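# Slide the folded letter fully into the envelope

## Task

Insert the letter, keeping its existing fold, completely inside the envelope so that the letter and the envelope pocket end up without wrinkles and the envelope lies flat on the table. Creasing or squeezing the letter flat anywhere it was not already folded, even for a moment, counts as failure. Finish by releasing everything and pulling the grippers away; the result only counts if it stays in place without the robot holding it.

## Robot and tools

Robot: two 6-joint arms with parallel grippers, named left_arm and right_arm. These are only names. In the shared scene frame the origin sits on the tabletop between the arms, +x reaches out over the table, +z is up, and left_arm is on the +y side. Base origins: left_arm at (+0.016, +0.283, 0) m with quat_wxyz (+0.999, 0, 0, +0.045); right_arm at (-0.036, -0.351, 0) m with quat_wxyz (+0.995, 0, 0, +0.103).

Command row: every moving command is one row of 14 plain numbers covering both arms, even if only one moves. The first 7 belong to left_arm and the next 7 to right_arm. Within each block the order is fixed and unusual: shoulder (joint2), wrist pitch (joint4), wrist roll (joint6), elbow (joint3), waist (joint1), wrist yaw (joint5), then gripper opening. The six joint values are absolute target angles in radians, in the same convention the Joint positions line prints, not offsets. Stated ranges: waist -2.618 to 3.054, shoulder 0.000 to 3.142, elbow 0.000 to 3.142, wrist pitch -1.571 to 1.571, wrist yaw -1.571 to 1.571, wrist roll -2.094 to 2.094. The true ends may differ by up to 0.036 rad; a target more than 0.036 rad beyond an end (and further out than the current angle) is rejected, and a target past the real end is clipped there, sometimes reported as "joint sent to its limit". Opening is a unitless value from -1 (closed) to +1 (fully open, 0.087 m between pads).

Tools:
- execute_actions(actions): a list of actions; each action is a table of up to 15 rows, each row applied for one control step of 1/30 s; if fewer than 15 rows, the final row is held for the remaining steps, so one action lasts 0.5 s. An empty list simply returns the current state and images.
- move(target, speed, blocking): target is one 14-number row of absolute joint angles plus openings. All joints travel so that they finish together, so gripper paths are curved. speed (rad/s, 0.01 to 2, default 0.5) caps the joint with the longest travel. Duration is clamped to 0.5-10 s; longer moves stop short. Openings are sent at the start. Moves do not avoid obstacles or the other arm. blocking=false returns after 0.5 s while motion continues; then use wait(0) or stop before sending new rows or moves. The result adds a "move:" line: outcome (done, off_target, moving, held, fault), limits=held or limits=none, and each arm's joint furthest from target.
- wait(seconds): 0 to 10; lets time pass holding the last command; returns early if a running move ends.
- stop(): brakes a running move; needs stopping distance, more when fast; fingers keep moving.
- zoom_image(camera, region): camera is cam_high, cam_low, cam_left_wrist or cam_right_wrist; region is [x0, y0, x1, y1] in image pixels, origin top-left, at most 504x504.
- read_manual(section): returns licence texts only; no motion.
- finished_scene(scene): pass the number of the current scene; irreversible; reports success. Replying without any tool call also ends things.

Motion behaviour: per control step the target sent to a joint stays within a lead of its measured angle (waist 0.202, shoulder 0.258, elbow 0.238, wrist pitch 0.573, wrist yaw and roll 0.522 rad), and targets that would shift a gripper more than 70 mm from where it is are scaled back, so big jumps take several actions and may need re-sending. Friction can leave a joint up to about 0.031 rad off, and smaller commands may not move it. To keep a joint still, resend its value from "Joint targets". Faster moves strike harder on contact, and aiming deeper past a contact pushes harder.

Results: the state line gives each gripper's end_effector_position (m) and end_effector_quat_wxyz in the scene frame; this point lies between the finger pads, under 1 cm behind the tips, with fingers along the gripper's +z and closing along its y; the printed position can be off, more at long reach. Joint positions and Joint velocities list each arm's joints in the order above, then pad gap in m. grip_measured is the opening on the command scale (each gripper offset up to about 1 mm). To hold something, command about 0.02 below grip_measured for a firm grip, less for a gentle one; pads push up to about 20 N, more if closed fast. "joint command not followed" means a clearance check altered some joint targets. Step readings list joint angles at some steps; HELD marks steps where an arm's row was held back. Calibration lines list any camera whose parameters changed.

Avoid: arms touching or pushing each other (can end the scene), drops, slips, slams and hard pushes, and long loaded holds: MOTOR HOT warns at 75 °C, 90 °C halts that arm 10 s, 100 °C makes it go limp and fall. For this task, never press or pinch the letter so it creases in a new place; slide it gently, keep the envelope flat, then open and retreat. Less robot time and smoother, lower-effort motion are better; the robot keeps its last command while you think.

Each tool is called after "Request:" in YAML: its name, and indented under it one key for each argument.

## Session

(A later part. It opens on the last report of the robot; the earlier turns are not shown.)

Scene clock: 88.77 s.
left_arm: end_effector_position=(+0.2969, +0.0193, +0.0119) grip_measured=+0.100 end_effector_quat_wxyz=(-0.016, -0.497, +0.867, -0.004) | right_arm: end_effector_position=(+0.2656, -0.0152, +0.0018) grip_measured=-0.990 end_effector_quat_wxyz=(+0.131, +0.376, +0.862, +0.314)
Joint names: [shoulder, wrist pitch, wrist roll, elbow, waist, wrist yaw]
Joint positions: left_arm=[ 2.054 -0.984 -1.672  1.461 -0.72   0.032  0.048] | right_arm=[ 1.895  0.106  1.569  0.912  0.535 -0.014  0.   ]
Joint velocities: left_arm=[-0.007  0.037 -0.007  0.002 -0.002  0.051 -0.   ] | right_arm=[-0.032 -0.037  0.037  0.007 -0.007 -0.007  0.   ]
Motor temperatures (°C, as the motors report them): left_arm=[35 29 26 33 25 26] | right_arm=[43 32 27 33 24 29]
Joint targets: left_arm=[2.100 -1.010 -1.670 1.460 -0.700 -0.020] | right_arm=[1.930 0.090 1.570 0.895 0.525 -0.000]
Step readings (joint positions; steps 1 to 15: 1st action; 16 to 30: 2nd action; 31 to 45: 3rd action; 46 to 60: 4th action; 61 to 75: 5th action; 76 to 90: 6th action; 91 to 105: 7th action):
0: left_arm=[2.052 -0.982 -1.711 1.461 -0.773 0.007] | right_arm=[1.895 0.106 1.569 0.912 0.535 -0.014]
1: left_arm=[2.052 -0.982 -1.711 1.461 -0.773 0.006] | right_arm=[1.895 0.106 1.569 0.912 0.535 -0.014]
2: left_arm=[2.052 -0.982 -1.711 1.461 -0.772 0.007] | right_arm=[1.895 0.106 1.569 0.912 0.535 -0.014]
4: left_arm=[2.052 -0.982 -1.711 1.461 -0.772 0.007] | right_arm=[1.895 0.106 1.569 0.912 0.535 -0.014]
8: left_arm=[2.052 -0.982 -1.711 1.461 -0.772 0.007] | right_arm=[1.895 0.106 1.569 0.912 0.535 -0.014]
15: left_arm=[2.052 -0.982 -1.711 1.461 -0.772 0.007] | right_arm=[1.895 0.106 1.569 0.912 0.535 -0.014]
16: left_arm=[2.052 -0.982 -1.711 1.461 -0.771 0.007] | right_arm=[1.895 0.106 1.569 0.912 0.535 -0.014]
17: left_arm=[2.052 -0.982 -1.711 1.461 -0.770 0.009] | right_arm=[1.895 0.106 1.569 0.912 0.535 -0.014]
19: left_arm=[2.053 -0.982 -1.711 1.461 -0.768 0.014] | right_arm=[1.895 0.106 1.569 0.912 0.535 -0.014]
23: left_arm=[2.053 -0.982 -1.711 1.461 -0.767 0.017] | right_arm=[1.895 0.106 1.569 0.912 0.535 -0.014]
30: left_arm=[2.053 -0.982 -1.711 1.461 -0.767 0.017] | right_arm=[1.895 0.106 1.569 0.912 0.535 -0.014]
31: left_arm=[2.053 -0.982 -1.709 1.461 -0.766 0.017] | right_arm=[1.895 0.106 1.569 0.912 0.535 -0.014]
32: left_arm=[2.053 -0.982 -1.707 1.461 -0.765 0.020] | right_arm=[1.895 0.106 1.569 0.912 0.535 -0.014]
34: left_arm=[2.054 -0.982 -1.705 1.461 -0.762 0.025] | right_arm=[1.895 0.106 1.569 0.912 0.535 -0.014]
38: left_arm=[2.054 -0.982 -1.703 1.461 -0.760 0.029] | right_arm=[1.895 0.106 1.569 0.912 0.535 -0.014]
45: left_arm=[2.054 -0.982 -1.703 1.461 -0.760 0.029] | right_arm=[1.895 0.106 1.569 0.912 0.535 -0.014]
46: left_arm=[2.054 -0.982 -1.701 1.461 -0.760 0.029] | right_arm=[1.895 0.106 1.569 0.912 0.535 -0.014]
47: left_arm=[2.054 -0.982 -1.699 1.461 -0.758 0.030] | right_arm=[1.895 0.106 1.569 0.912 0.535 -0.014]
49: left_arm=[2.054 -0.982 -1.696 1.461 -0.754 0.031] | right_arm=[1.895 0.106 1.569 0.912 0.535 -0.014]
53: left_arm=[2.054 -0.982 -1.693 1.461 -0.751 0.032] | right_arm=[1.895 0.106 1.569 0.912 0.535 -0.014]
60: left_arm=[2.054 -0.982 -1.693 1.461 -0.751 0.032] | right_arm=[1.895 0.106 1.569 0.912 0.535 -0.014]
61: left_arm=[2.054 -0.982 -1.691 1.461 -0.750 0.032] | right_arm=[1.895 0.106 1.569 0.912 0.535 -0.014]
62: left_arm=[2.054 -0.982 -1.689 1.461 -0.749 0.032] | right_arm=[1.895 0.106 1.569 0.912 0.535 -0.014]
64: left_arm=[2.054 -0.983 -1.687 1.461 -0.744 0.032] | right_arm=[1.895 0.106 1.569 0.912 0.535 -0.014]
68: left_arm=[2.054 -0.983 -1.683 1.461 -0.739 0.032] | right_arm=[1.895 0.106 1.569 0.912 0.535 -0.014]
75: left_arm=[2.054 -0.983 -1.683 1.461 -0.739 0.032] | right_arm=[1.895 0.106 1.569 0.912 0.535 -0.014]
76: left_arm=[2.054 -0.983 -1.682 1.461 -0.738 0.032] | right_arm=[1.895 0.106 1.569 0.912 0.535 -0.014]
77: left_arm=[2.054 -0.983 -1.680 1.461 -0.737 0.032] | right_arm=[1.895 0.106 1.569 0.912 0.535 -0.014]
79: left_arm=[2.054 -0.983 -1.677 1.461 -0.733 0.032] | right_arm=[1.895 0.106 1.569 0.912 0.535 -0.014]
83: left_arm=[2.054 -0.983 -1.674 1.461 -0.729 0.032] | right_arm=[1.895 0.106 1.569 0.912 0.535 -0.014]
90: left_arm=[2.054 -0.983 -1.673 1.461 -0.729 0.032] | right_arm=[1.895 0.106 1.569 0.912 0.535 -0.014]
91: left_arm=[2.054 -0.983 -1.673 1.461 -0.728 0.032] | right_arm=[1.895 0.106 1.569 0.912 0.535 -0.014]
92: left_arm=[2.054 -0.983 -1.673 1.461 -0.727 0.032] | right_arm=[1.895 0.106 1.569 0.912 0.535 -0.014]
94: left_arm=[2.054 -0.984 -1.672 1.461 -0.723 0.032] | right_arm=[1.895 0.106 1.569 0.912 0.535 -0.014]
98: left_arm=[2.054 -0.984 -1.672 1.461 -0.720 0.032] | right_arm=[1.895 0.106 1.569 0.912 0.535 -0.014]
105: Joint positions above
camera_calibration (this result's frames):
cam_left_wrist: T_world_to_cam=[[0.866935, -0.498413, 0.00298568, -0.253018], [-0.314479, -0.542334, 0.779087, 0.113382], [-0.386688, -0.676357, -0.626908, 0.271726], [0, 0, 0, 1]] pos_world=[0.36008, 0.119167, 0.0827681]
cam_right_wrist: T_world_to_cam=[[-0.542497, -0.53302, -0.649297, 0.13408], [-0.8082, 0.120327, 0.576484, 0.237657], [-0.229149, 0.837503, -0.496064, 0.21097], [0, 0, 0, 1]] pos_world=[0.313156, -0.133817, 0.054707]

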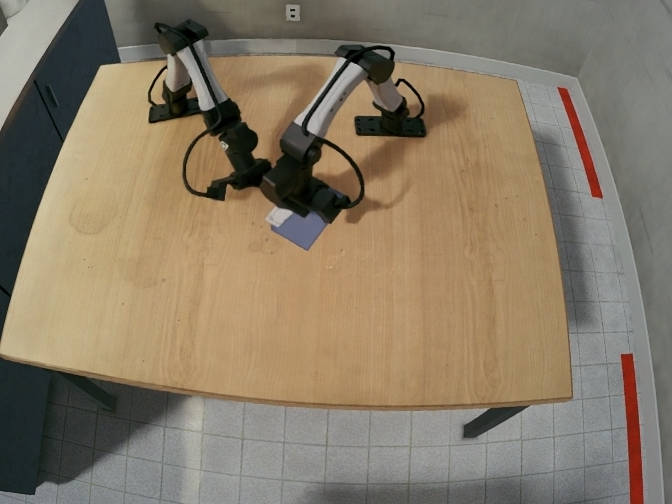

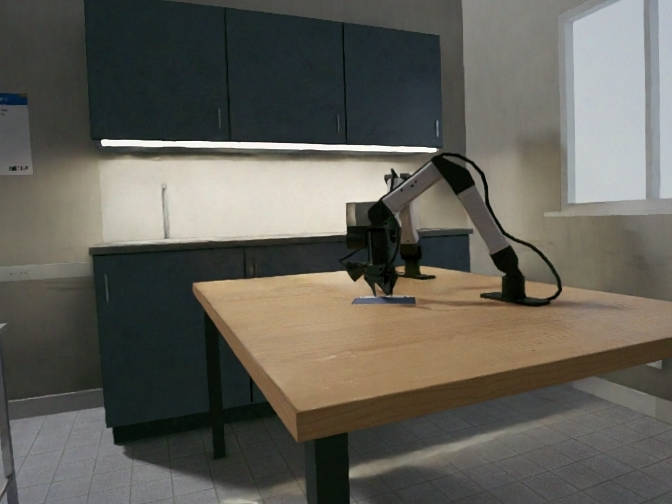

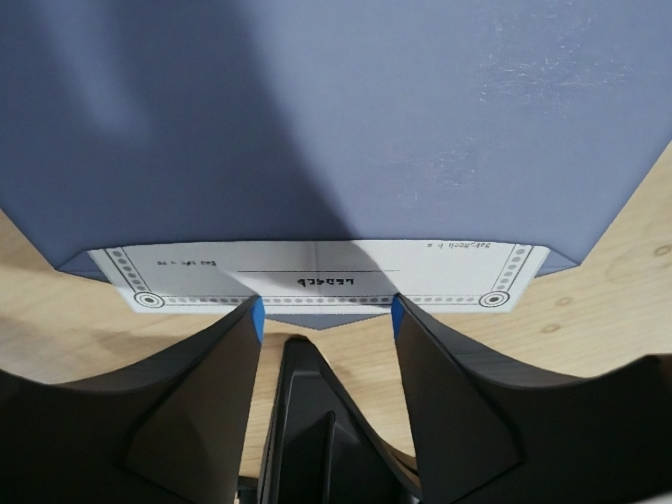

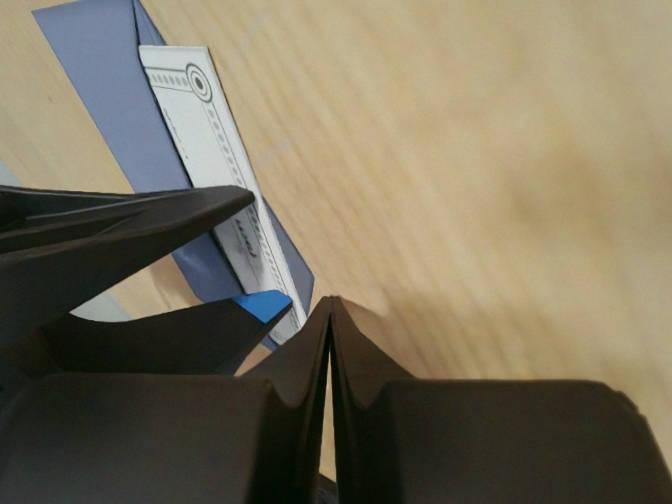

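Request:
move:
  target: [2.1,-1.01,-1.67,1.46,-0.72,-0.02,0.1, 1.93,0.225,1.57,0.895,0.515,0,-1]
  speed: 0.1

Request:
move:
  target: [2.1,-1.01,-1.67,1.46,-0.72,-0.02,0.1, 2.0,0.19,1.57,0.895,0.515,0,-1]
  speed: 0.08

Request:
execute_actions:
  actions:
    - [[2.09,-1.01,-1.67,1.46,-0.70,-0.02,0.1,2.0,0.19,1.57,0.895,0.515,0,-1]]
    - [[2.09,-1.01,-1.66,1.46,-0.69,-0.02,0.1,2.0,0.19,1.57,0.895,0.515,0,-1]]
    - [[2.09,-1.02,-1.65,1.46,-0.68,-0.02,0.1,2.0,0.19,1.57,0.895,0.515,0,-1]]
    - [[2.09,-1.02,-1.64,1.46,-0.67,-0.02,0.1,2.0,0.19,1.57,0.895,0.515,0,-1]]
    - [[2.09,-1.02,-1.63,1.46,-0.66,-0.02,0.1,2.0,0.19,1.57,0.895,0.515,0,-1]]

Scene clock: 90.70 s.
left_arm: end_effector_position=(+0.2968, +0.0192, +0.0119) grip_measured=+0.100 end_effector_quat_wxyz=(-0.016, -0.497, +0.867, -0.004) | right_arm: end_effector_position=(+0.2819, -0.0065, +0.0117) grip_measured=-0.990 end_effector_quat_wxyz=(+0.150, +0.373, +0.846, +0.350)
Joint names: [shoulder, wrist pitch, wrist roll, elbow, waist, wrist yaw]
Joint positions: left_arm=[ 2.054 -0.984 -1.672  1.461 -0.72   0.033  0.048] | right_arm=[ 1.912  0.211  1.569  0.912  0.525 -0.014  0.   ]
Joint velocities: left_arm=[ 0.002  0.022  0.007  0.012 -0.002  0.022  0.   ] | right_arm=[-0.027  0.081  0.037  0.012  0.007 -0.081 -0.   ]
Motor temperatures (°C, as the motors report them): left_arm=[35 29 26 33 25 26] | right_arm=[43 33 27 33 24 29]
Joint targets: left_arm=[2.100 -1.010 -1.670 1.460 -0.720 -0.020] | right_arm=[1.930 0.225 1.570 0.895 0.515 -0.000]
move: off_target (left_arm); limits=none; left_arm: farthest joint: the wrist yaw, 0.053 radians from its target (0.052 radians at the start); right_arm: farthest joint: the shoulder, 0.018 radians from its target (0.035 radians at the start)
camera_calibration (this result's frames):
cam_left_wrist: T_world_to_cam=[[0.866938, -0.498407, 0.00290268, -0.253004], [-0.314125, -0.541855, 0.779563, 0.113152], [-0.386966, -0.676745, -0.626317, 0.271729], [0, 0, 0, 1]] pos_world=[0.360033, 0.119104, 0.0827141]
cam_right_wrist: T_world_to_cam=[[-0.503438, -0.487843, -0.713134, 0.143968], [-0.84294, 0.0960563, 0.529364, 0.254289], [-0.189745, 0.867631, -0.45958, 0.20102], [0, 0, 0, 1]] pos_world=[0.324971, -0.128603, 0.0604419]

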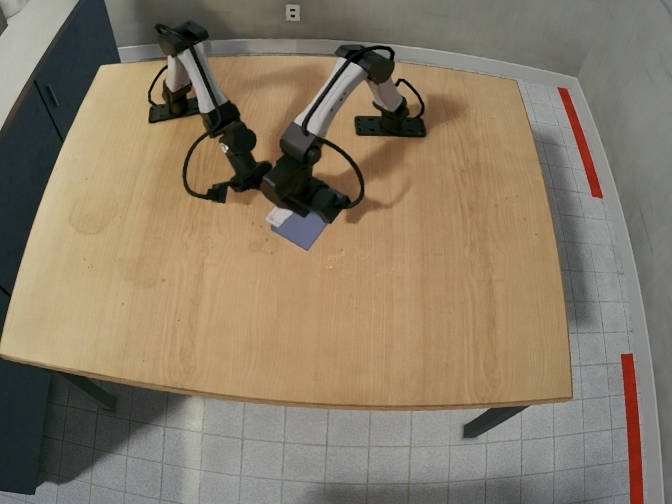

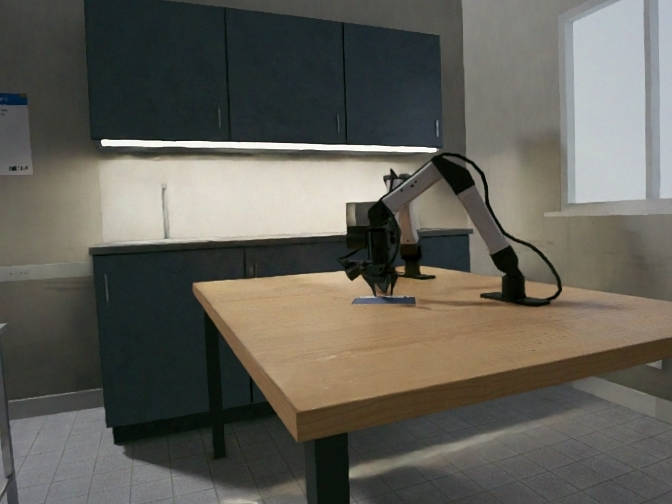

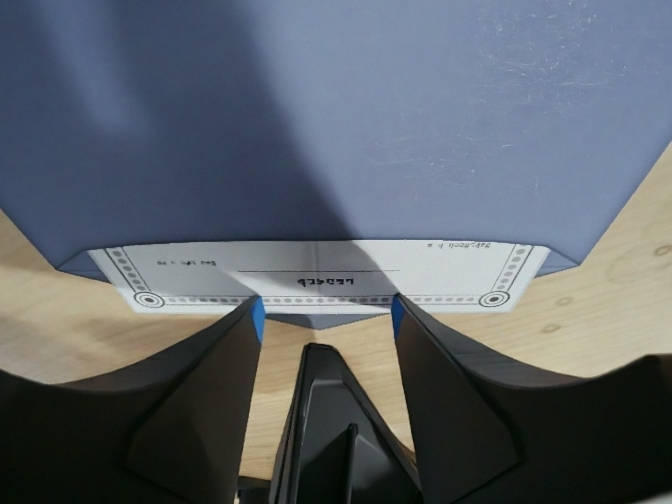

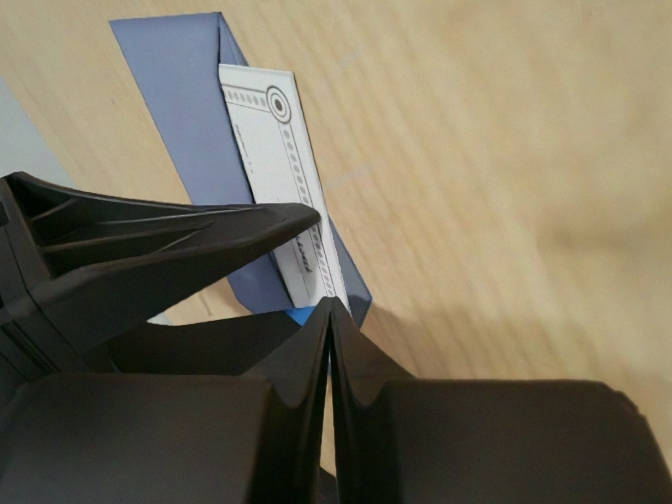

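Scene clock: 92.17 s.
left_arm: end_effector_position=(+0.2968, +0.0192, +0.0119) grip_measured=+0.100 end_effector_quat_wxyz=(-0.016, -0.497, +0.867, -0.004) | right_arm: end_effector_position=(+0.2815, -0.0064, +0.0002) grip_measured=-0.990 end_effector_quat_wxyz=(+0.146, +0.376, +0.848, +0.345)
Joint names: [shoulder, wrist pitch, wrist roll, elbow, waist, wrist yaw]
Joint positions: left_arm=[ 2.054 -0.984 -1.672  1.461 -0.72   0.033  0.048] | right_arm=[ 1.946  0.23   1.572  0.912  0.525 -0.016  0.   ]
Joint velocities: left_arm=[ 0.007 -0.037 -0.022  0.007 -0.002 -0.066 -0.   ] | right_arm=[ 0.002  0.037  0.007  0.002  0.012  0.007 -0.001]
Motor temperatures (°C, as the motors report them): left_arm=[35 29 26 33 25 26] | right_arm=[43 33 27 33 24 29]
Joint targets: left_arm=[2.100 -1.010 -1.670 1.460 -0.720 -0.020] | right_arm=[2.000 0.190 1.570 0.895 0.515 0.000]
move: off_target (left_arm, right_arm); limits=none; left_arm: farthest joint: the wrist yaw, 0.053 radians from its target (0.053 radians at the start); right_arm: farthest joint: the shoulder, 0.054 radians from its target (0.088 radians at the start)
camera_calibration (this result's frames):
cam_left_wrist: T_world_to_cam=[[0.866938, -0.498407, 0.00290268, -0.253004], [-0.314125, -0.541855, 0.779563, 0.113152], [-0.386966, -0.676745, -0.626317, 0.271729], [0, 0, 0, 1]] pos_world=[0.360033, 0.119104, 0.0827141]
cam_right_wrist: T_world_to_cam=[[-0.513433, -0.492168, -0.702963, 0.138433], [-0.835697, 0.100695, 0.53988, 0.25806], [-0.194928, 0.864657, -0.463004, 0.19699], [0, 0, 0, 1]] pos_world=[0.325135, -0.128182, 0.0491992]

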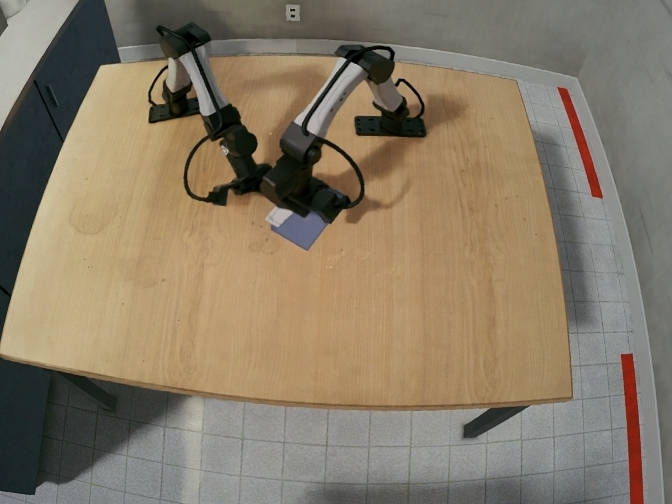

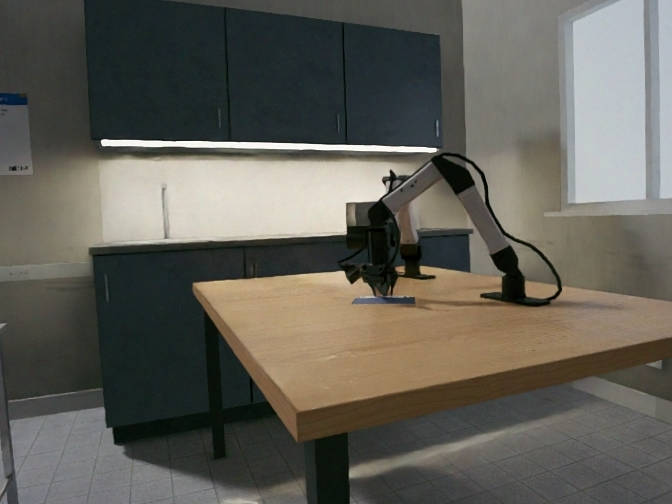

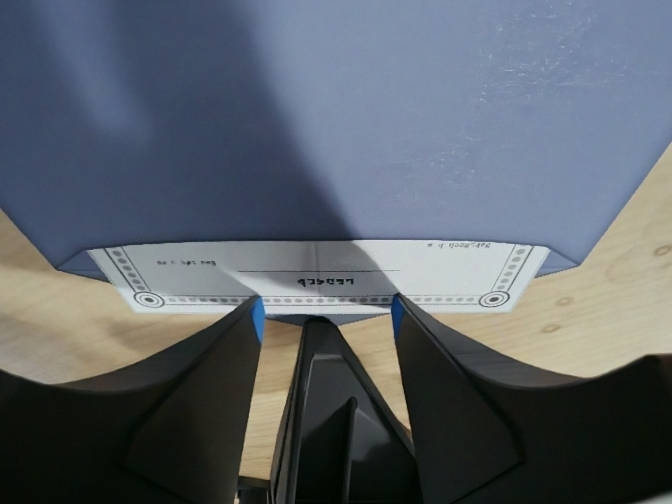

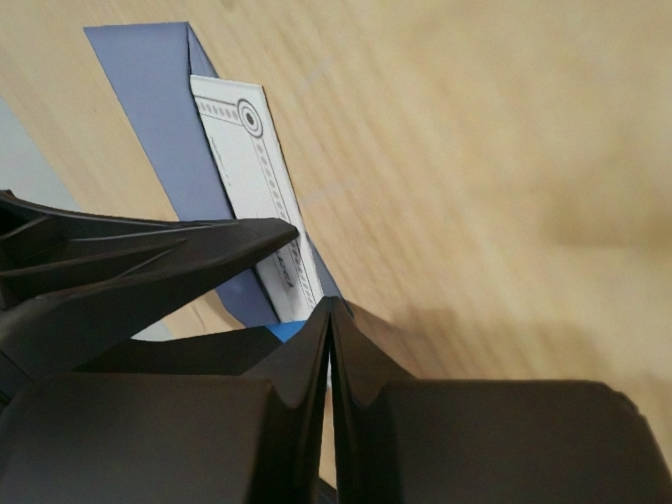

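Scene clock: 94.67 s.
left_arm: end_effector_position=(+0.3038, +0.0313, +0.0121) grip_measured=+0.100 end_effector_quat_wxyz=(-0.019, -0.497, +0.868, -0.002) | right_arm: end_effector_position=(+0.2818, -0.0061, +0.0005) grip_measured=-0.990 end_effector_quat_wxyz=(+0.146, +0.376, +0.847, +0.345)
Joint names: [shoulder, wrist pitch, wrist roll, elbow, waist, wrist yaw]
Joint positions: left_arm=[ 2.054 -0.99  -1.633  1.461 -0.682  0.036  0.048] | right_arm=[ 1.946  0.232  1.572  0.912  0.525 -0.016  0.   ]
Joint velocities: left_arm=[-0.007  0.037  0.022  0.002 -0.007  0.007 -0.   ] | right_arm=[-0.017 -0.051  0.007 -0.002 -0.022 -0.007 -0.   ]
Motor temperatures (°C, as the motors report them): left_arm=[35 28 26 33 25 26] | right_arm=[43 33 27 33 24 29]
Joint targets: left_arm=[2.090 -1.020 -1.630 1.460 -0.660 -0.020] | right_arm=[2.000 0.190 1.570 0.895 0.515 -0.000]
Step readings (joint positions; steps 1 to 15: 1st action; 16 to 30: 2nd action; 31 to 45: 3rd action; 46 to 60: 4th action; 61 to 75: 5th action):
0: left_arm=[2.054 -0.984 -1.672 1.461 -0.720 0.033] | right_arm=[1.946 0.230 1.572 0.912 0.525 -0.016]
1: left_arm=[2.054 -0.984 -1.672 1.461 -0.720 0.033] | right_arm=[1.946 0.230 1.572 0.912 0.525 -0.016]
2: left_arm=[2.054 -0.984 -1.672 1.461 -0.720 0.033] | right_arm=[1.946 0.230 1.572 0.912 0.525 -0.016]
4: left_arm=[2.054 -0.984 -1.672 1.461 -0.720 0.033] | right_arm=[1.946 0.230 1.572 0.912 0.525 -0.016]
8: left_arm=[2.054 -0.984 -1.672 1.461 -0.720 0.033] | right_arm=[1.946 0.230 1.572 0.912 0.525 -0.016]
15: left_arm=[2.054 -0.984 -1.672 1.461 -0.720 0.033] | right_arm=[1.946 0.230 1.572 0.912 0.525 -0.016]
16: left_arm=[2.054 -0.984 -1.671 1.461 -0.719 0.033] | right_arm=[1.946 0.230 1.572 0.912 0.525 -0.016]
17: left_arm=[2.054 -0.984 -1.669 1.461 -0.717 0.033] | right_arm=[1.946 0.231 1.572 0.912 0.525 -0.016]
19: left_arm=[2.054 -0.984 -1.666 1.461 -0.714 0.034] | right_arm=[1.946 0.231 1.572 0.912 0.525 -0.016]
23: left_arm=[2.054 -0.984 -1.663 1.461 -0.712 0.034] | right_arm=[1.946 0.231 1.572 0.912 0.525 -0.016]
30: left_arm=[2.054 -0.984 -1.662 1.461 -0.712 0.034] | right_arm=[1.946 0.231 1.572 0.912 0.525 -0.016]
31: left_arm=[2.054 -0.984 -1.661 1.461 -0.711 0.034] | right_arm=[1.946 0.231 1.572 0.912 0.525 -0.016]
32: left_arm=[2.054 -0.985 -1.659 1.461 -0.710 0.034] | right_arm=[1.946 0.232 1.572 0.912 0.525 -0.016]
34: left_arm=[2.054 -0.986 -1.656 1.461 -0.705 0.034] | right_arm=[1.946 0.232 1.572 0.912 0.525 -0.016]
38: left_arm=[2.054 -0.987 -1.653 1.461 -0.702 0.034] | right_arm=[1.946 0.232 1.572 0.912 0.525 -0.016]
45: left_arm=[2.054 -0.987 -1.653 1.461 -0.702 0.034] | right_arm=[1.946 0.232 1.572 0.912 0.525 -0.016]
46: left_arm=[2.054 -0.987 -1.651 1.461 -0.701 0.035] | right_arm=[1.946 0.232 1.572 0.912 0.525 -0.016]
47: left_arm=[2.054 -0.987 -1.650 1.461 -0.699 0.035] | right_arm=[1.946 0.232 1.572 0.912 0.525 -0.016]
49: left_arm=[2.054 -0.988 -1.646 1.461 -0.695 0.035] | right_arm=[1.946 0.232 1.572 0.912 0.525 -0.016]
53: left_arm=[2.054 -0.988 -1.643 1.461 -0.692 0.035] | right_arm=[1.946 0.232 1.572 0.912 0.525 -0.016]
60: left_arm=[2.054 -0.988 -1.643 1.461 -0.692 0.035] | right_arm=[1.946 0.232 1.572 0.912 0.525 -0.016]
61: left_arm=[2.054 -0.988 -1.641 1.461 -0.691 0.035] | right_arm=[1.946 0.232 1.572 0.912 0.525 -0.016]
62: left_arm=[2.054 -0.988 -1.639 1.461 -0.689 0.035] | right_arm=[1.946 0.232 1.572 0.912 0.525 -0.016]
64: left_arm=[2.054 -0.989 -1.637 1.461 -0.685 0.035] | right_arm=[1.946 0.232 1.572 0.912 0.525 -0.016]
68: left_arm=[2.054 -0.990 -1.634 1.461 -0.682 0.036] | right_arm=[1.946 0.232 1.572 0.912 0.525 -0.016]
75: Joint positions above
camera_calibration (this result's frames):
cam_left_wrist: T_world_to_cam=[[0.866588, -0.499022, -0.00177376, -0.252851], [-0.310174, -0.541417, 0.781447, 0.120501], [-0.390919, -0.676642, -0.623969, 0.283838], [0, 0, 0, 1]] pos_world=[0.367451, 0.13112, 0.0824925]
cam_right_wrist: T_world_to_cam=[[-0.512697, -0.490995, -0.704319, 0.138724], [-0.836338, 0.100133, 0.538993, 0.258249], [-0.194117, 0.865388, -0.461975, 0.196771], [0, 0, 0, 1]] pos_world=[0.325303, -0.12803, 0.0494151]

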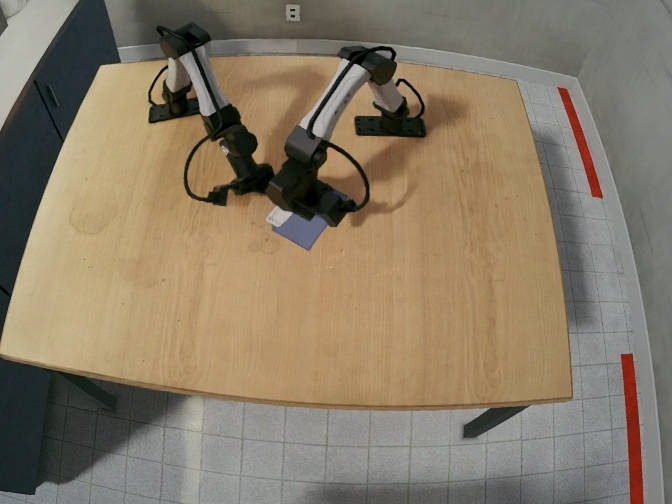

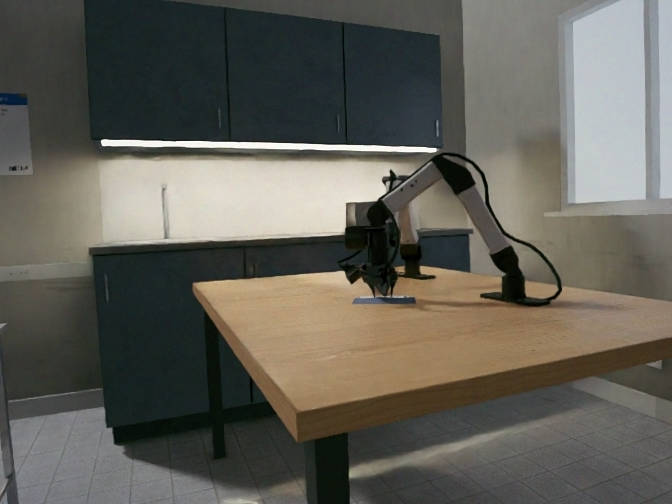

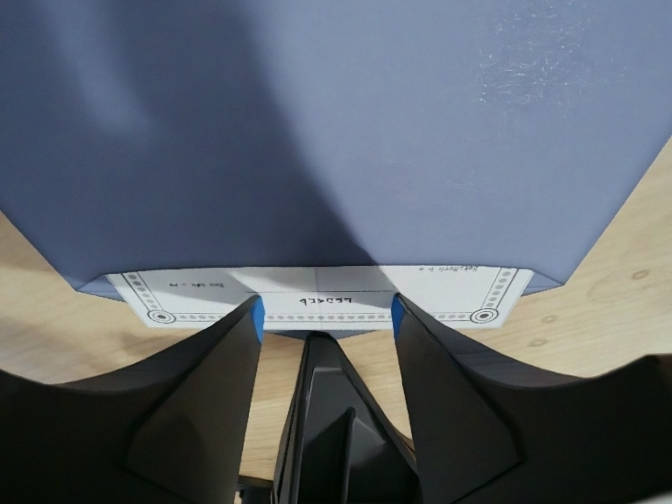

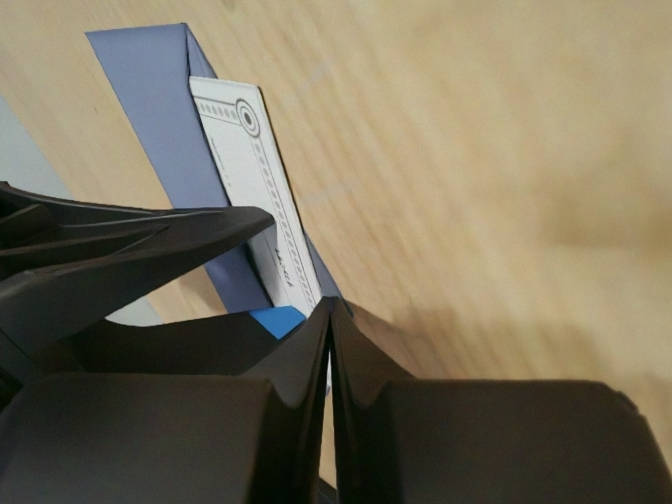

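Request:
move:
  target: [1.99,-0.99,-1.63,1.46,-0.7,0,0.1, 2.0,0.19,1.57,0.895,0.515,0,-1]
  speed: 0.15

Request:
move:
  target: [1.99,-0.99,-1.7,1.46,-0.88,-0.3,0.1, 2.0,0.19,1.57,0.895,0.515,0,-1]
  speed: 0.15

Request:
move:
  target: [2.08,-0.99,-1.7,1.46,-0.88,-0.3,0.1, 2.0,0.19,1.57,0.895,0.515,0,-1]
  speed: 0.08

Request:
execute_actions:
  actions:
    - [[2.08,-1,-1.7,1.44,-0.855,-0.32,0.1,2.0,0.19,1.57,0.895,0.515,0,-1]]
    - [[2.08,-1.01,-1.69,1.44,-0.845,-0.32,0.1,2.0,0.19,1.57,0.895,0.515,0,-1]]
    - [[2.08,-1.02,-1.68,1.44,-0.835,-0.32,0.1,2.0,0.19,1.57,0.895,0.515,0,-1]]
    - [[2.08,-1.02,-1.67,1.44,-0.825,-0.32,0.1,2.0,0.19,1.57,0.895,0.515,0,-1]]
    - [[2.08,-1.03,-1.66,1.44,-0.815,-0.32,0.1,2.0,0.19,1.57,0.895,0.515,0,-1]]

Scene clock: 95.97 s.
left_arm: end_effector_position=(+0.3083, +0.0304, +0.0280) grip_measured=+0.100 end_effector_quat_wxyz=(+0.005, -0.493, +0.870, -0.018) | right_arm: end_effector_position=(+0.2821, -0.0058, +0.0005) grip_measured=-0.990 end_effector_quat_wxyz=(+0.146, +0.376, +0.847, +0.347)
Joint names: [shoulder, wrist pitch, wrist roll, elbow, waist, wrist yaw]
Joint positions: left_arm=[ 2.007 -0.989 -1.633  1.461 -0.691  0.006  0.048] | right_arm=[ 1.947  0.236  1.572  0.912  0.525 -0.016  0.   ]
Joint velocities: left_arm=[-0.022  0.007  0.007 -0.002  0.002 -0.051 -0.   ] | right_arm=[ 0.017  0.022 -0.081  0.007 -0.012 -0.007 -0.001]
Motor temperatures (°C, as the motors report them): left_arm=[35 28 26 33 25 26] | right_arm=[43 33 27 33 24 29]
Joint targets: left_arm=[1.990 -0.990 -1.630 1.460 -0.700 -0.000] | right_arm=[2.000 0.190 1.570 0.895 0.515 -0.000]
move: off_target (right_arm); limits=none; left_arm: farthest joint: the shoulder, 0.017 radians from its target (0.064 radians at the start); right_arm: farthest joint: the shoulder, 0.053 radians from its target (0.054 radians at the start)
camera_calibration (this result's frames):
cam_left_wrist: T_world_to_cam=[[0.861029, -0.506229, 0.0485906, -0.256687], [-0.358447, -0.536328, 0.764113, 0.124188], [-0.360755, -0.67534, -0.64325, 0.28611], [0, 0, 0, 1]] pos_world=[0.368745, 0.129885, 0.101619]
cam_right_wrist: T_world_to_cam=[[-0.511494, -0.489909, -0.705948, 0.13874], [-0.837183, 0.0989775, 0.537893, 0.25872], [-0.193646, 0.866136, -0.46077, 0.196371], [0, 0, 0, 1]] pos_world=[0.325587, -0.127721, 0.0492611]

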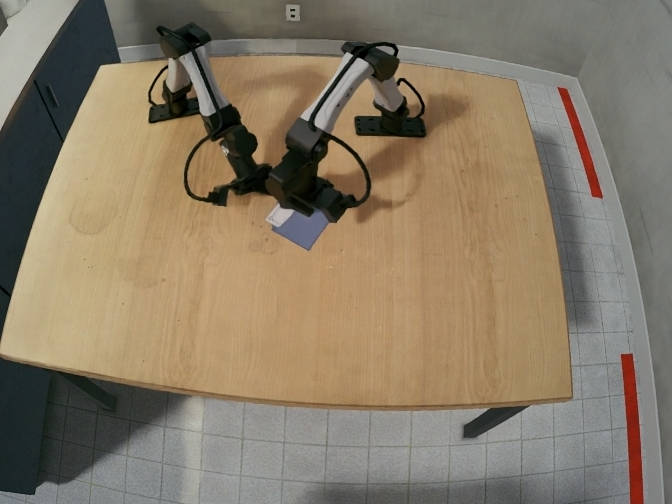

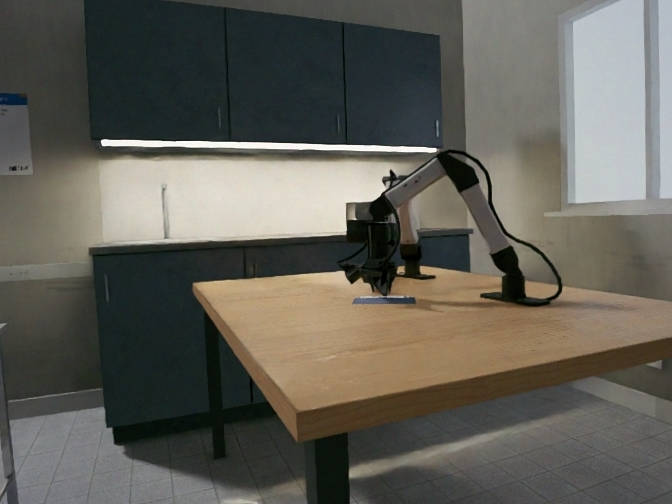

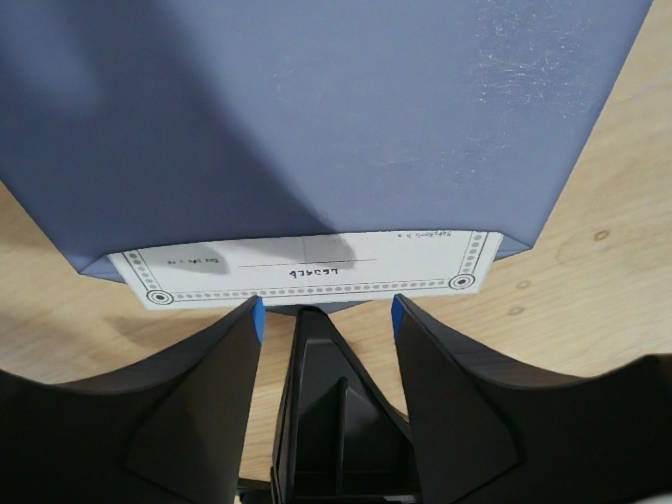

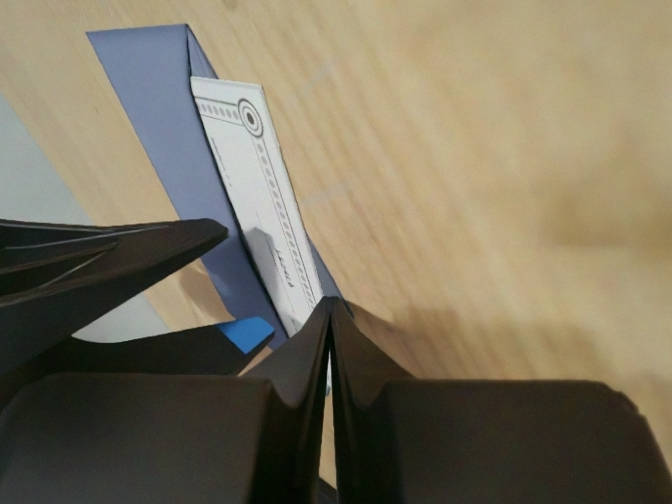

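Scene clock: 98.60 s.
left_arm: end_effector_position=(+0.2980, +0.0183, +0.0234) grip_measured=+0.100 end_effector_quat_wxyz=(+0.144, -0.437, +0.887, +0.031) | right_arm: end_effector_position=(+0.2824, -0.0054, +0.0005) grip_measured=-0.990 end_effector_quat_wxyz=(+0.146, +0.375, +0.847, +0.348)
Joint names: [shoulder, wrist pitch, wrist roll, elbow, waist, wrist yaw]
Joint positions: left_arm=[ 2.007 -0.989 -1.692  1.461 -0.871 -0.293  0.048] | right_arm=[ 1.949  0.239  1.573  0.912  0.525 -0.017  0.   ]
Joint velocities: left_arm=[ 0.002 -0.007 -0.022  0.002  0.007 -0.007  0.001] | right_arm=[ 0.002  0.066  0.037  0.002  0.002 -0.066  0.   ]
Motor temperatures (°C, as the motors report them): left_arm=[36 28 26 33 25 26] | right_arm=[43 32 27 33 24 29]
Joint targets: left_arm=[1.990 -0.990 -1.700 1.460 -0.880 -0.300] | right_arm=[2.000 0.190 1.570 0.895 0.515 0.000]
move: off_target (right_arm); limits=none; left_arm: farthest joint: the shoulder, 0.017 radians from its target (0.017 radians at the start); right_arm: farthest joint: the shoulder, 0.051 radians from its target (0.053 radians at the start)
camera_calibration (this result's frames):
cam_left_wrist: T_world_to_cam=[[0.785519, -0.612929, 0.0853085, -0.230091], [-0.552779, -0.632998, 0.541986, 0.182442], [-0.278199, -0.472897, -0.836047, 0.247469], [0, 0, 0, 1]] pos_world=[0.350436, 0.0914833, 0.127644]
cam_right_wrist: T_world_to_cam=[[-0.510552, -0.488545, -0.707574, 0.138844], [-0.837901, 0.0979484, 0.536961, 0.259157], [-0.193024, 0.867024, -0.45936, 0.195929], [0, 0, 0, 1]] pos_world=[0.325854, -0.127427, 0.0490872]

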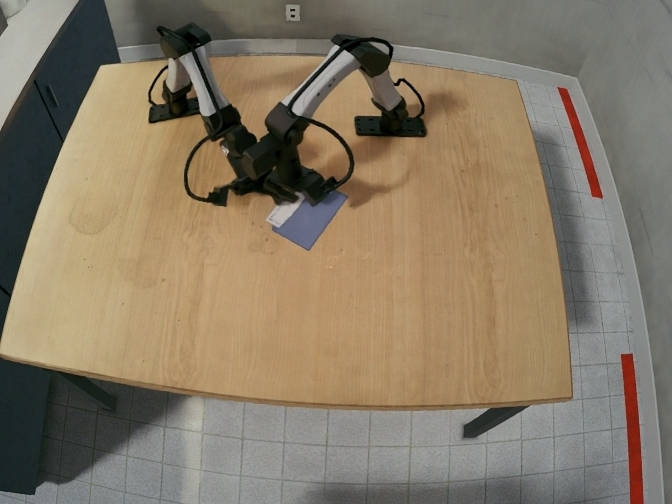

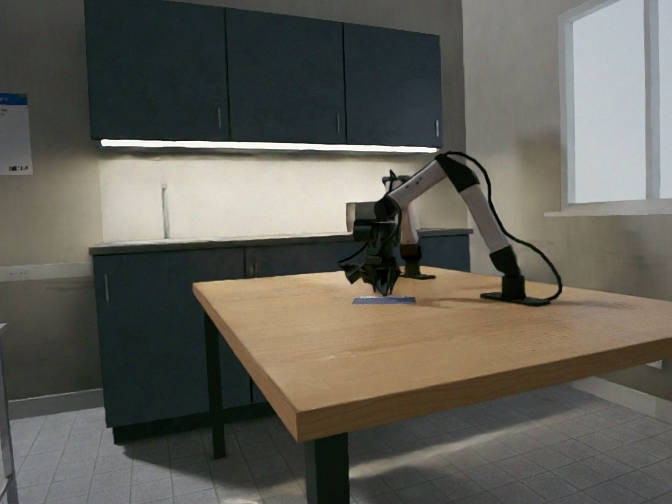

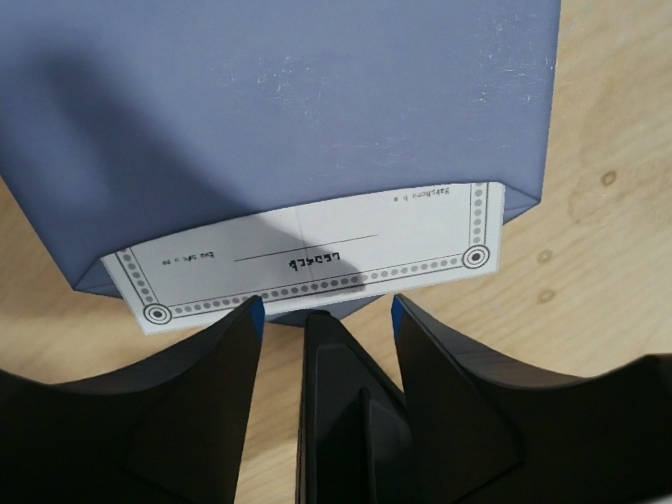

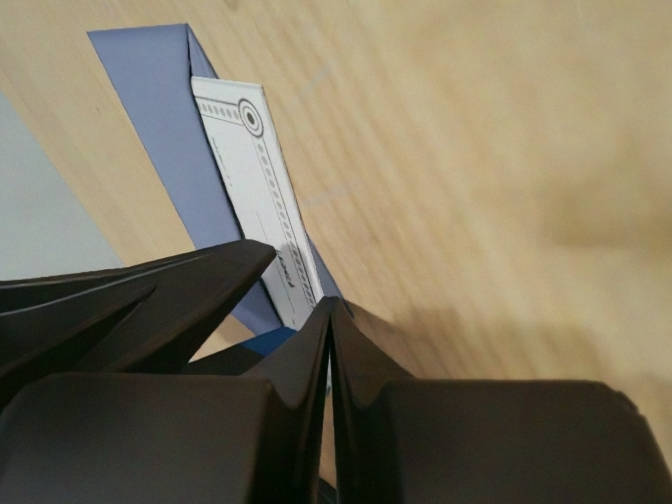

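Scene clock: 99.73 s.
left_arm: end_effector_position=(+0.2963, +0.0200, +0.0140) grip_measured=+0.100 end_effector_quat_wxyz=(+0.140, -0.435, +0.888, +0.043) | right_arm: end_effector_position=(+0.2827, -0.0050, +0.0004) grip_measured=-0.990 end_effector_quat_wxyz=(+0.146, +0.376, +0.846, +0.349)
Joint names: [shoulder, wrist pitch, wrist roll, elbow, waist, wrist yaw]
Joint positions: left_arm=[ 2.032 -0.989 -1.692  1.461 -0.871 -0.293  0.048] | right_arm=[ 1.951  0.243  1.574  0.912  0.525 -0.017  0.   ]
Joint velocities: left_arm=[ 0.012 -0.007  0.007 -0.022 -0.007 -0.051 -0.   ] | right_arm=[ 0.007 -0.051 -0.037 -0.012  0.002 -0.007 -0.001]
Motor temperatures (°C, as the motors report them): left_arm=[36 28 26 33 25 26] | right_arm=[43 32 27 33 24 29]
Joint targets: left_arm=[2.080 -0.990 -1.700 1.460 -0.880 -0.300] | right_arm=[2.000 0.190 1.570 0.895 0.515 -0.000]
move: off_target (left_arm, right_arm); limits=none; left_arm: farthest joint: the shoulder, 0.048 radians from its target (0.073 radians at the start); right_arm: farthest joint: the wrist pitch, 0.053 radians from its target (0.049 radians at the start)
camera_calibration (this result's frames):
cam_left_wrist: T_world_to_cam=[[0.786837, -0.614238, 0.0599997, -0.226907], [-0.542967, -0.642749, 0.540427, 0.18494], [-0.293386, -0.457806, -0.839249, 0.24424], [0, 0, 0, 1]] pos_world=[0.350611, 0.0913096, 0.118646]
cam_right_wrist: T_world_to_cam=[[-0.51007, -0.487081, -0.708929, 0.138998], [-0.838342, 0.0971809, 0.536413, 0.259514], [-0.192382, 0.867933, -0.45791, 0.19548], [0, 0, 0, 1]] pos_world=[0.326067, -0.12718, 0.0488457]

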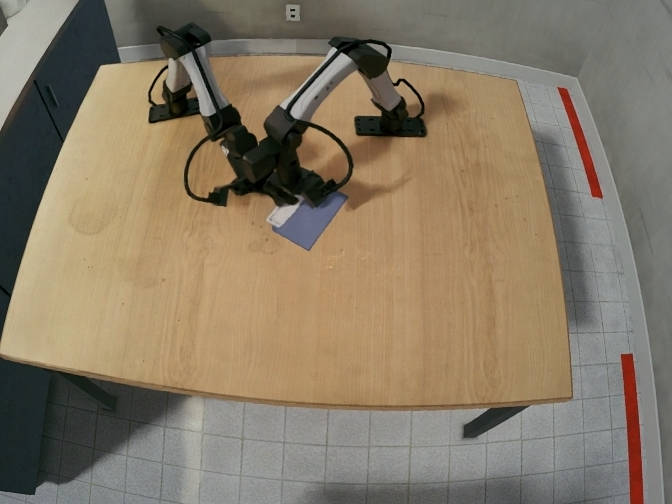

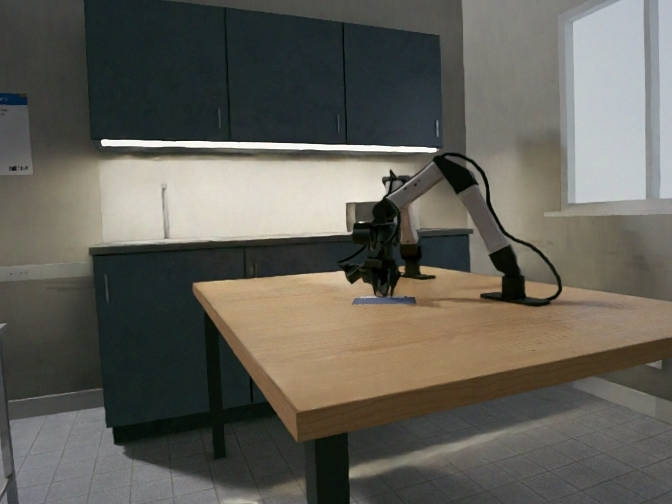

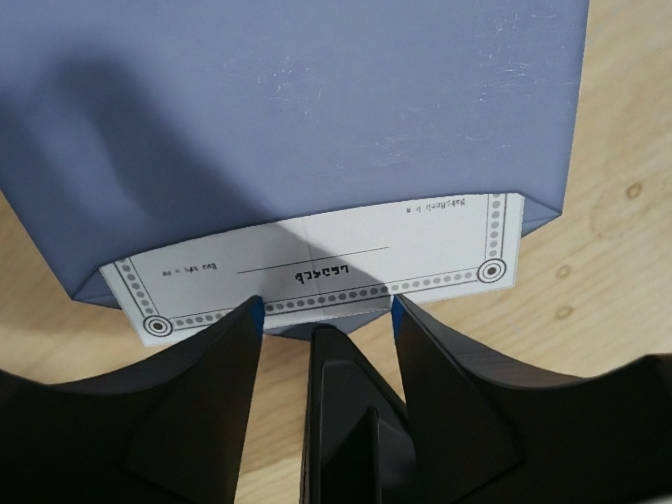

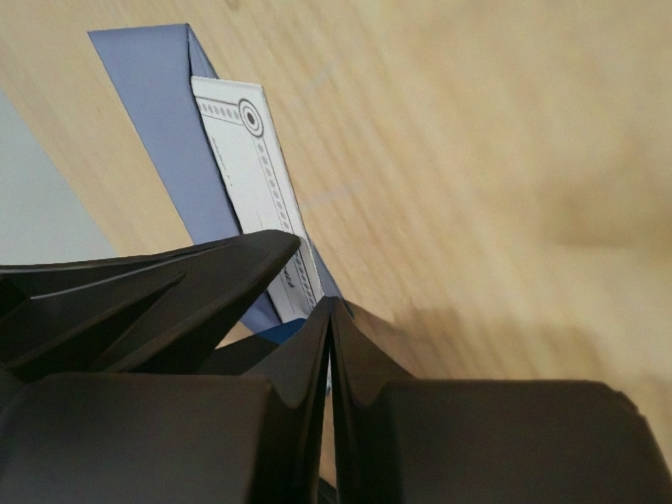

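Scene clock: 102.23 s.
left_arm: end_effector_position=(+0.2995, +0.0267, +0.0133) grip_measured=+0.100 end_effector_quat_wxyz=(+0.125, -0.444, +0.886, +0.045) | right_arm: end_effector_position=(+0.2827, -0.0050, +0.0004) grip_measured=-0.990 end_effector_quat_wxyz=(+0.146, +0.376, +0.846, +0.349)
Joint names: [shoulder, wrist pitch, wrist roll, elbow, waist, wrist yaw]
Joint positions: left_arm=[ 2.034 -0.995 -1.68   1.461 -0.84  -0.267  0.048] | right_arm=[ 1.951  0.243  1.574  0.912  0.525 -0.017  0.   ]
Joint velocities: left_arm=[ 0.007 -0.022 -0.007  0.002  0.002  0.007  0.   ] | right_arm=[ 0.012  0.007  0.007 -0.002 -0.012  0.037  0.001]
Motor temperatures (°C, as the motors report them): left_arm=[36 28 26 33 25 26] | right_arm=[42 32 27 33 24 29]
Joint targets: left_arm=[2.080 -1.030 -1.660 1.440 -0.815 -0.320] | right_arm=[2.000 0.190 1.570 0.895 0.515 -0.000]
Step readings (joint positions; steps 1 to 15: 1st action; 16 to 30: 2nd action; 31 to 45: 3rd action; 46 to 60: 4th action; 61 to 75: 5th action):
0: left_arm=[2.032 -0.989 -1.692 1.461 -0.871 -0.293] | right_arm=[1.951 0.243 1.574 0.912 0.525 -0.017]
1: left_arm=[2.032 -0.990 -1.692 1.461 -0.871 -0.295] | right_arm=[1.951 0.243 1.574 0.912 0.525 -0.017]
2: left_arm=[2.032 -0.990 -1.692 1.461 -0.871 -0.295] | right_arm=[1.951 0.243 1.574 0.912 0.525 -0.017]
4: left_arm=[2.032 -0.990 -1.692 1.461 -0.871 -0.295] | right_arm=[1.951 0.243 1.574 0.912 0.525 -0.017]
8: left_arm=[2.032 -0.990 -1.692 1.461 -0.871 -0.295] | right_arm=[1.951 0.243 1.574 0.912 0.525 -0.017]
15: left_arm=[2.032 -0.990 -1.692 1.461 -0.871 -0.295] | right_arm=[1.951 0.243 1.574 0.912 0.525 -0.017]
16: left_arm=[2.032 -0.990 -1.692 1.461 -0.870 -0.295] | right_arm=[1.951 0.243 1.574 0.912 0.525 -0.017]
17: left_arm=[2.032 -0.990 -1.692 1.461 -0.869 -0.293] | right_arm=[1.951 0.243 1.574 0.912 0.525 -0.017]
19: left_arm=[2.032 -0.990 -1.692 1.461 -0.867 -0.289] | right_arm=[1.951 0.243 1.574 0.912 0.525 -0.017]
23: left_arm=[2.032 -0.990 -1.692 1.461 -0.866 -0.288] | right_arm=[1.951 0.243 1.574 0.912 0.525 -0.017]
30: left_arm=[2.032 -0.990 -1.692 1.461 -0.866 -0.288] | right_arm=[1.951 0.243 1.574 0.912 0.525 -0.017]
31: left_arm=[2.032 -0.990 -1.692 1.461 -0.866 -0.287] | right_arm=[1.951 0.243 1.574 0.912 0.525 -0.017]
32: left_arm=[2.032 -0.990 -1.692 1.461 -0.864 -0.285] | right_arm=[1.951 0.243 1.574 0.912 0.525 -0.017]
34: left_arm=[2.032 -0.991 -1.692 1.461 -0.860 -0.280] | right_arm=[1.951 0.243 1.574 0.912 0.525 -0.017]
38: left_arm=[2.032 -0.991 -1.692 1.461 -0.858 -0.277] | right_arm=[1.951 0.243 1.574 0.912 0.525 -0.017]
45: left_arm=[2.032 -0.991 -1.692 1.461 -0.858 -0.277] | right_arm=[1.951 0.243 1.574 0.912 0.525 -0.017]
46: left_arm=[2.032 -0.991 -1.692 1.461 -0.858 -0.276] | right_arm=[1.951 0.243 1.574 0.912 0.525 -0.017]
47: left_arm=[2.032 -0.991 -1.690 1.461 -0.856 -0.275] | right_arm=[1.951 0.243 1.574 0.912 0.525 -0.017]
49: left_arm=[2.032 -0.992 -1.688 1.461 -0.852 -0.274] | right_arm=[1.951 0.243 1.574 0.912 0.525 -0.017]
53: left_arm=[2.032 -0.993 -1.687 1.461 -0.848 -0.274] | right_arm=[1.951 0.243 1.574 0.912 0.525 -0.017]
60: left_arm=[2.032 -0.993 -1.686 1.461 -0.848 -0.274] | right_arm=[1.951 0.243 1.574 0.912 0.525 -0.017]
61: left_arm=[2.032 -0.994 -1.685 1.461 -0.847 -0.274] | right_arm=[1.951 0.243 1.574 0.912 0.525 -0.017]
62: left_arm=[2.033 -0.994 -1.683 1.461 -0.845 -0.274] | right_arm=[1.951 0.243 1.574 0.912 0.525 -0.017]
64: left_arm=[2.034 -0.995 -1.681 1.461 -0.842 -0.269] | right_arm=[1.951 0.243 1.574 0.912 0.525 -0.017]
68: left_arm=[2.034 -0.995 -1.680 1.461 -0.840 -0.267] | right_arm=[1.951 0.243 1.574 0.912 0.525 -0.017]
75: Joint positions above
camera_calibration (this result's frames):
cam_left_wrist: T_world_to_cam=[[0.799929, -0.598255, 0.0469543, -0.229457], [-0.516441, -0.646459, 0.561587, 0.183227], [-0.305618, -0.473479, -0.826085, 0.251554], [0, 0, 0, 1]] pos_world=[0.355054, 0.10028, 0.115681]
cam_right_wrist: T_world_to_cam=[[-0.51007, -0.487081, -0.708929, 0.138998], [-0.838342, 0.0971809, 0.536413, 0.259514], [-0.192382, 0.867933, -0.45791, 0.19548], [0, 0, 0, 1]] pos_world=[0.326067, -0.12718, 0.0488457]

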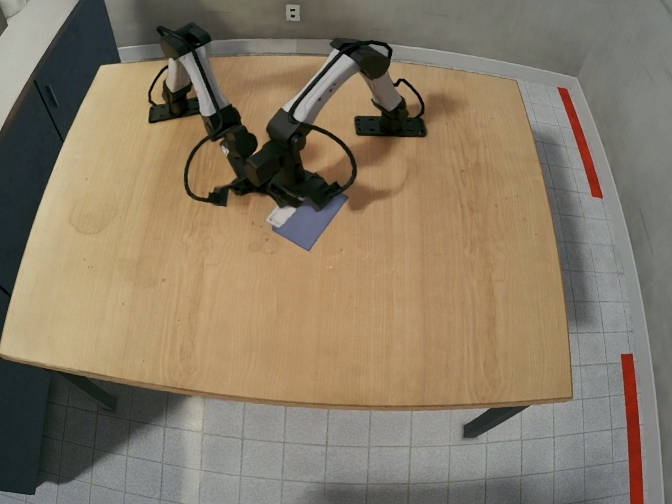

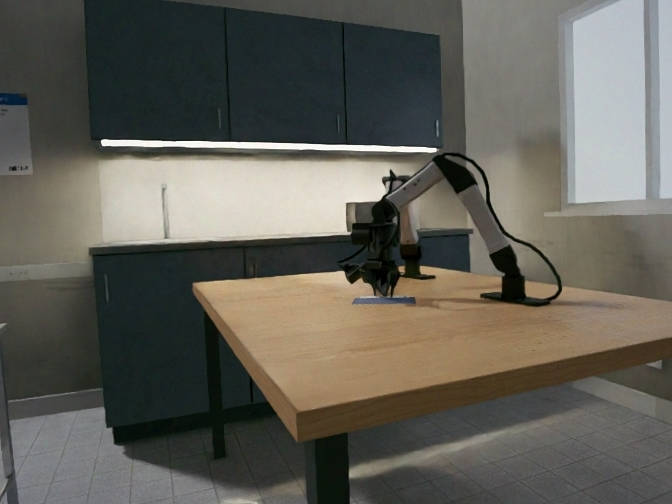

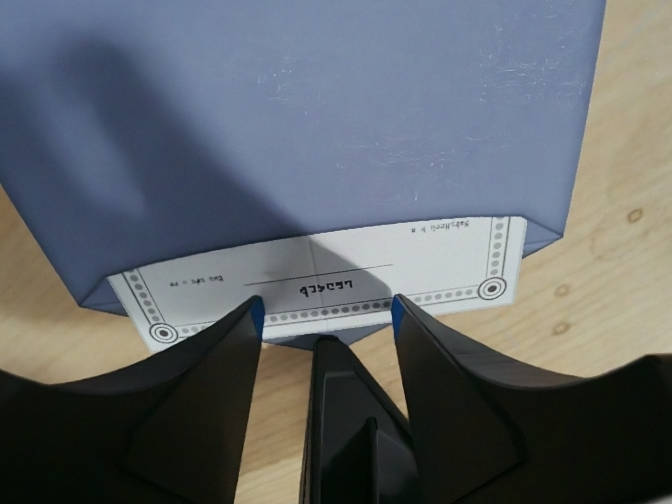

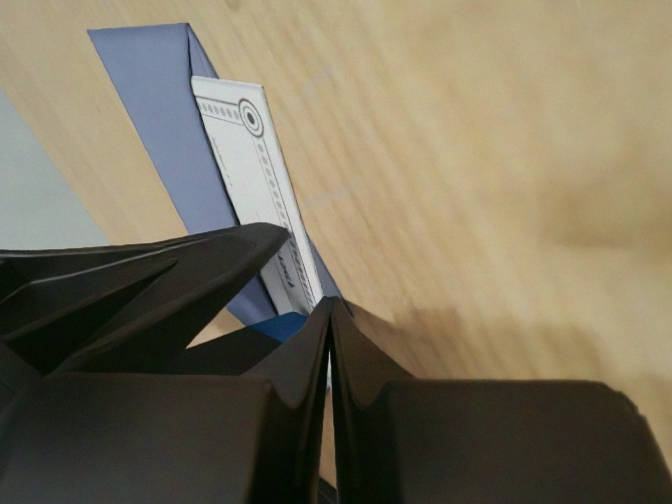

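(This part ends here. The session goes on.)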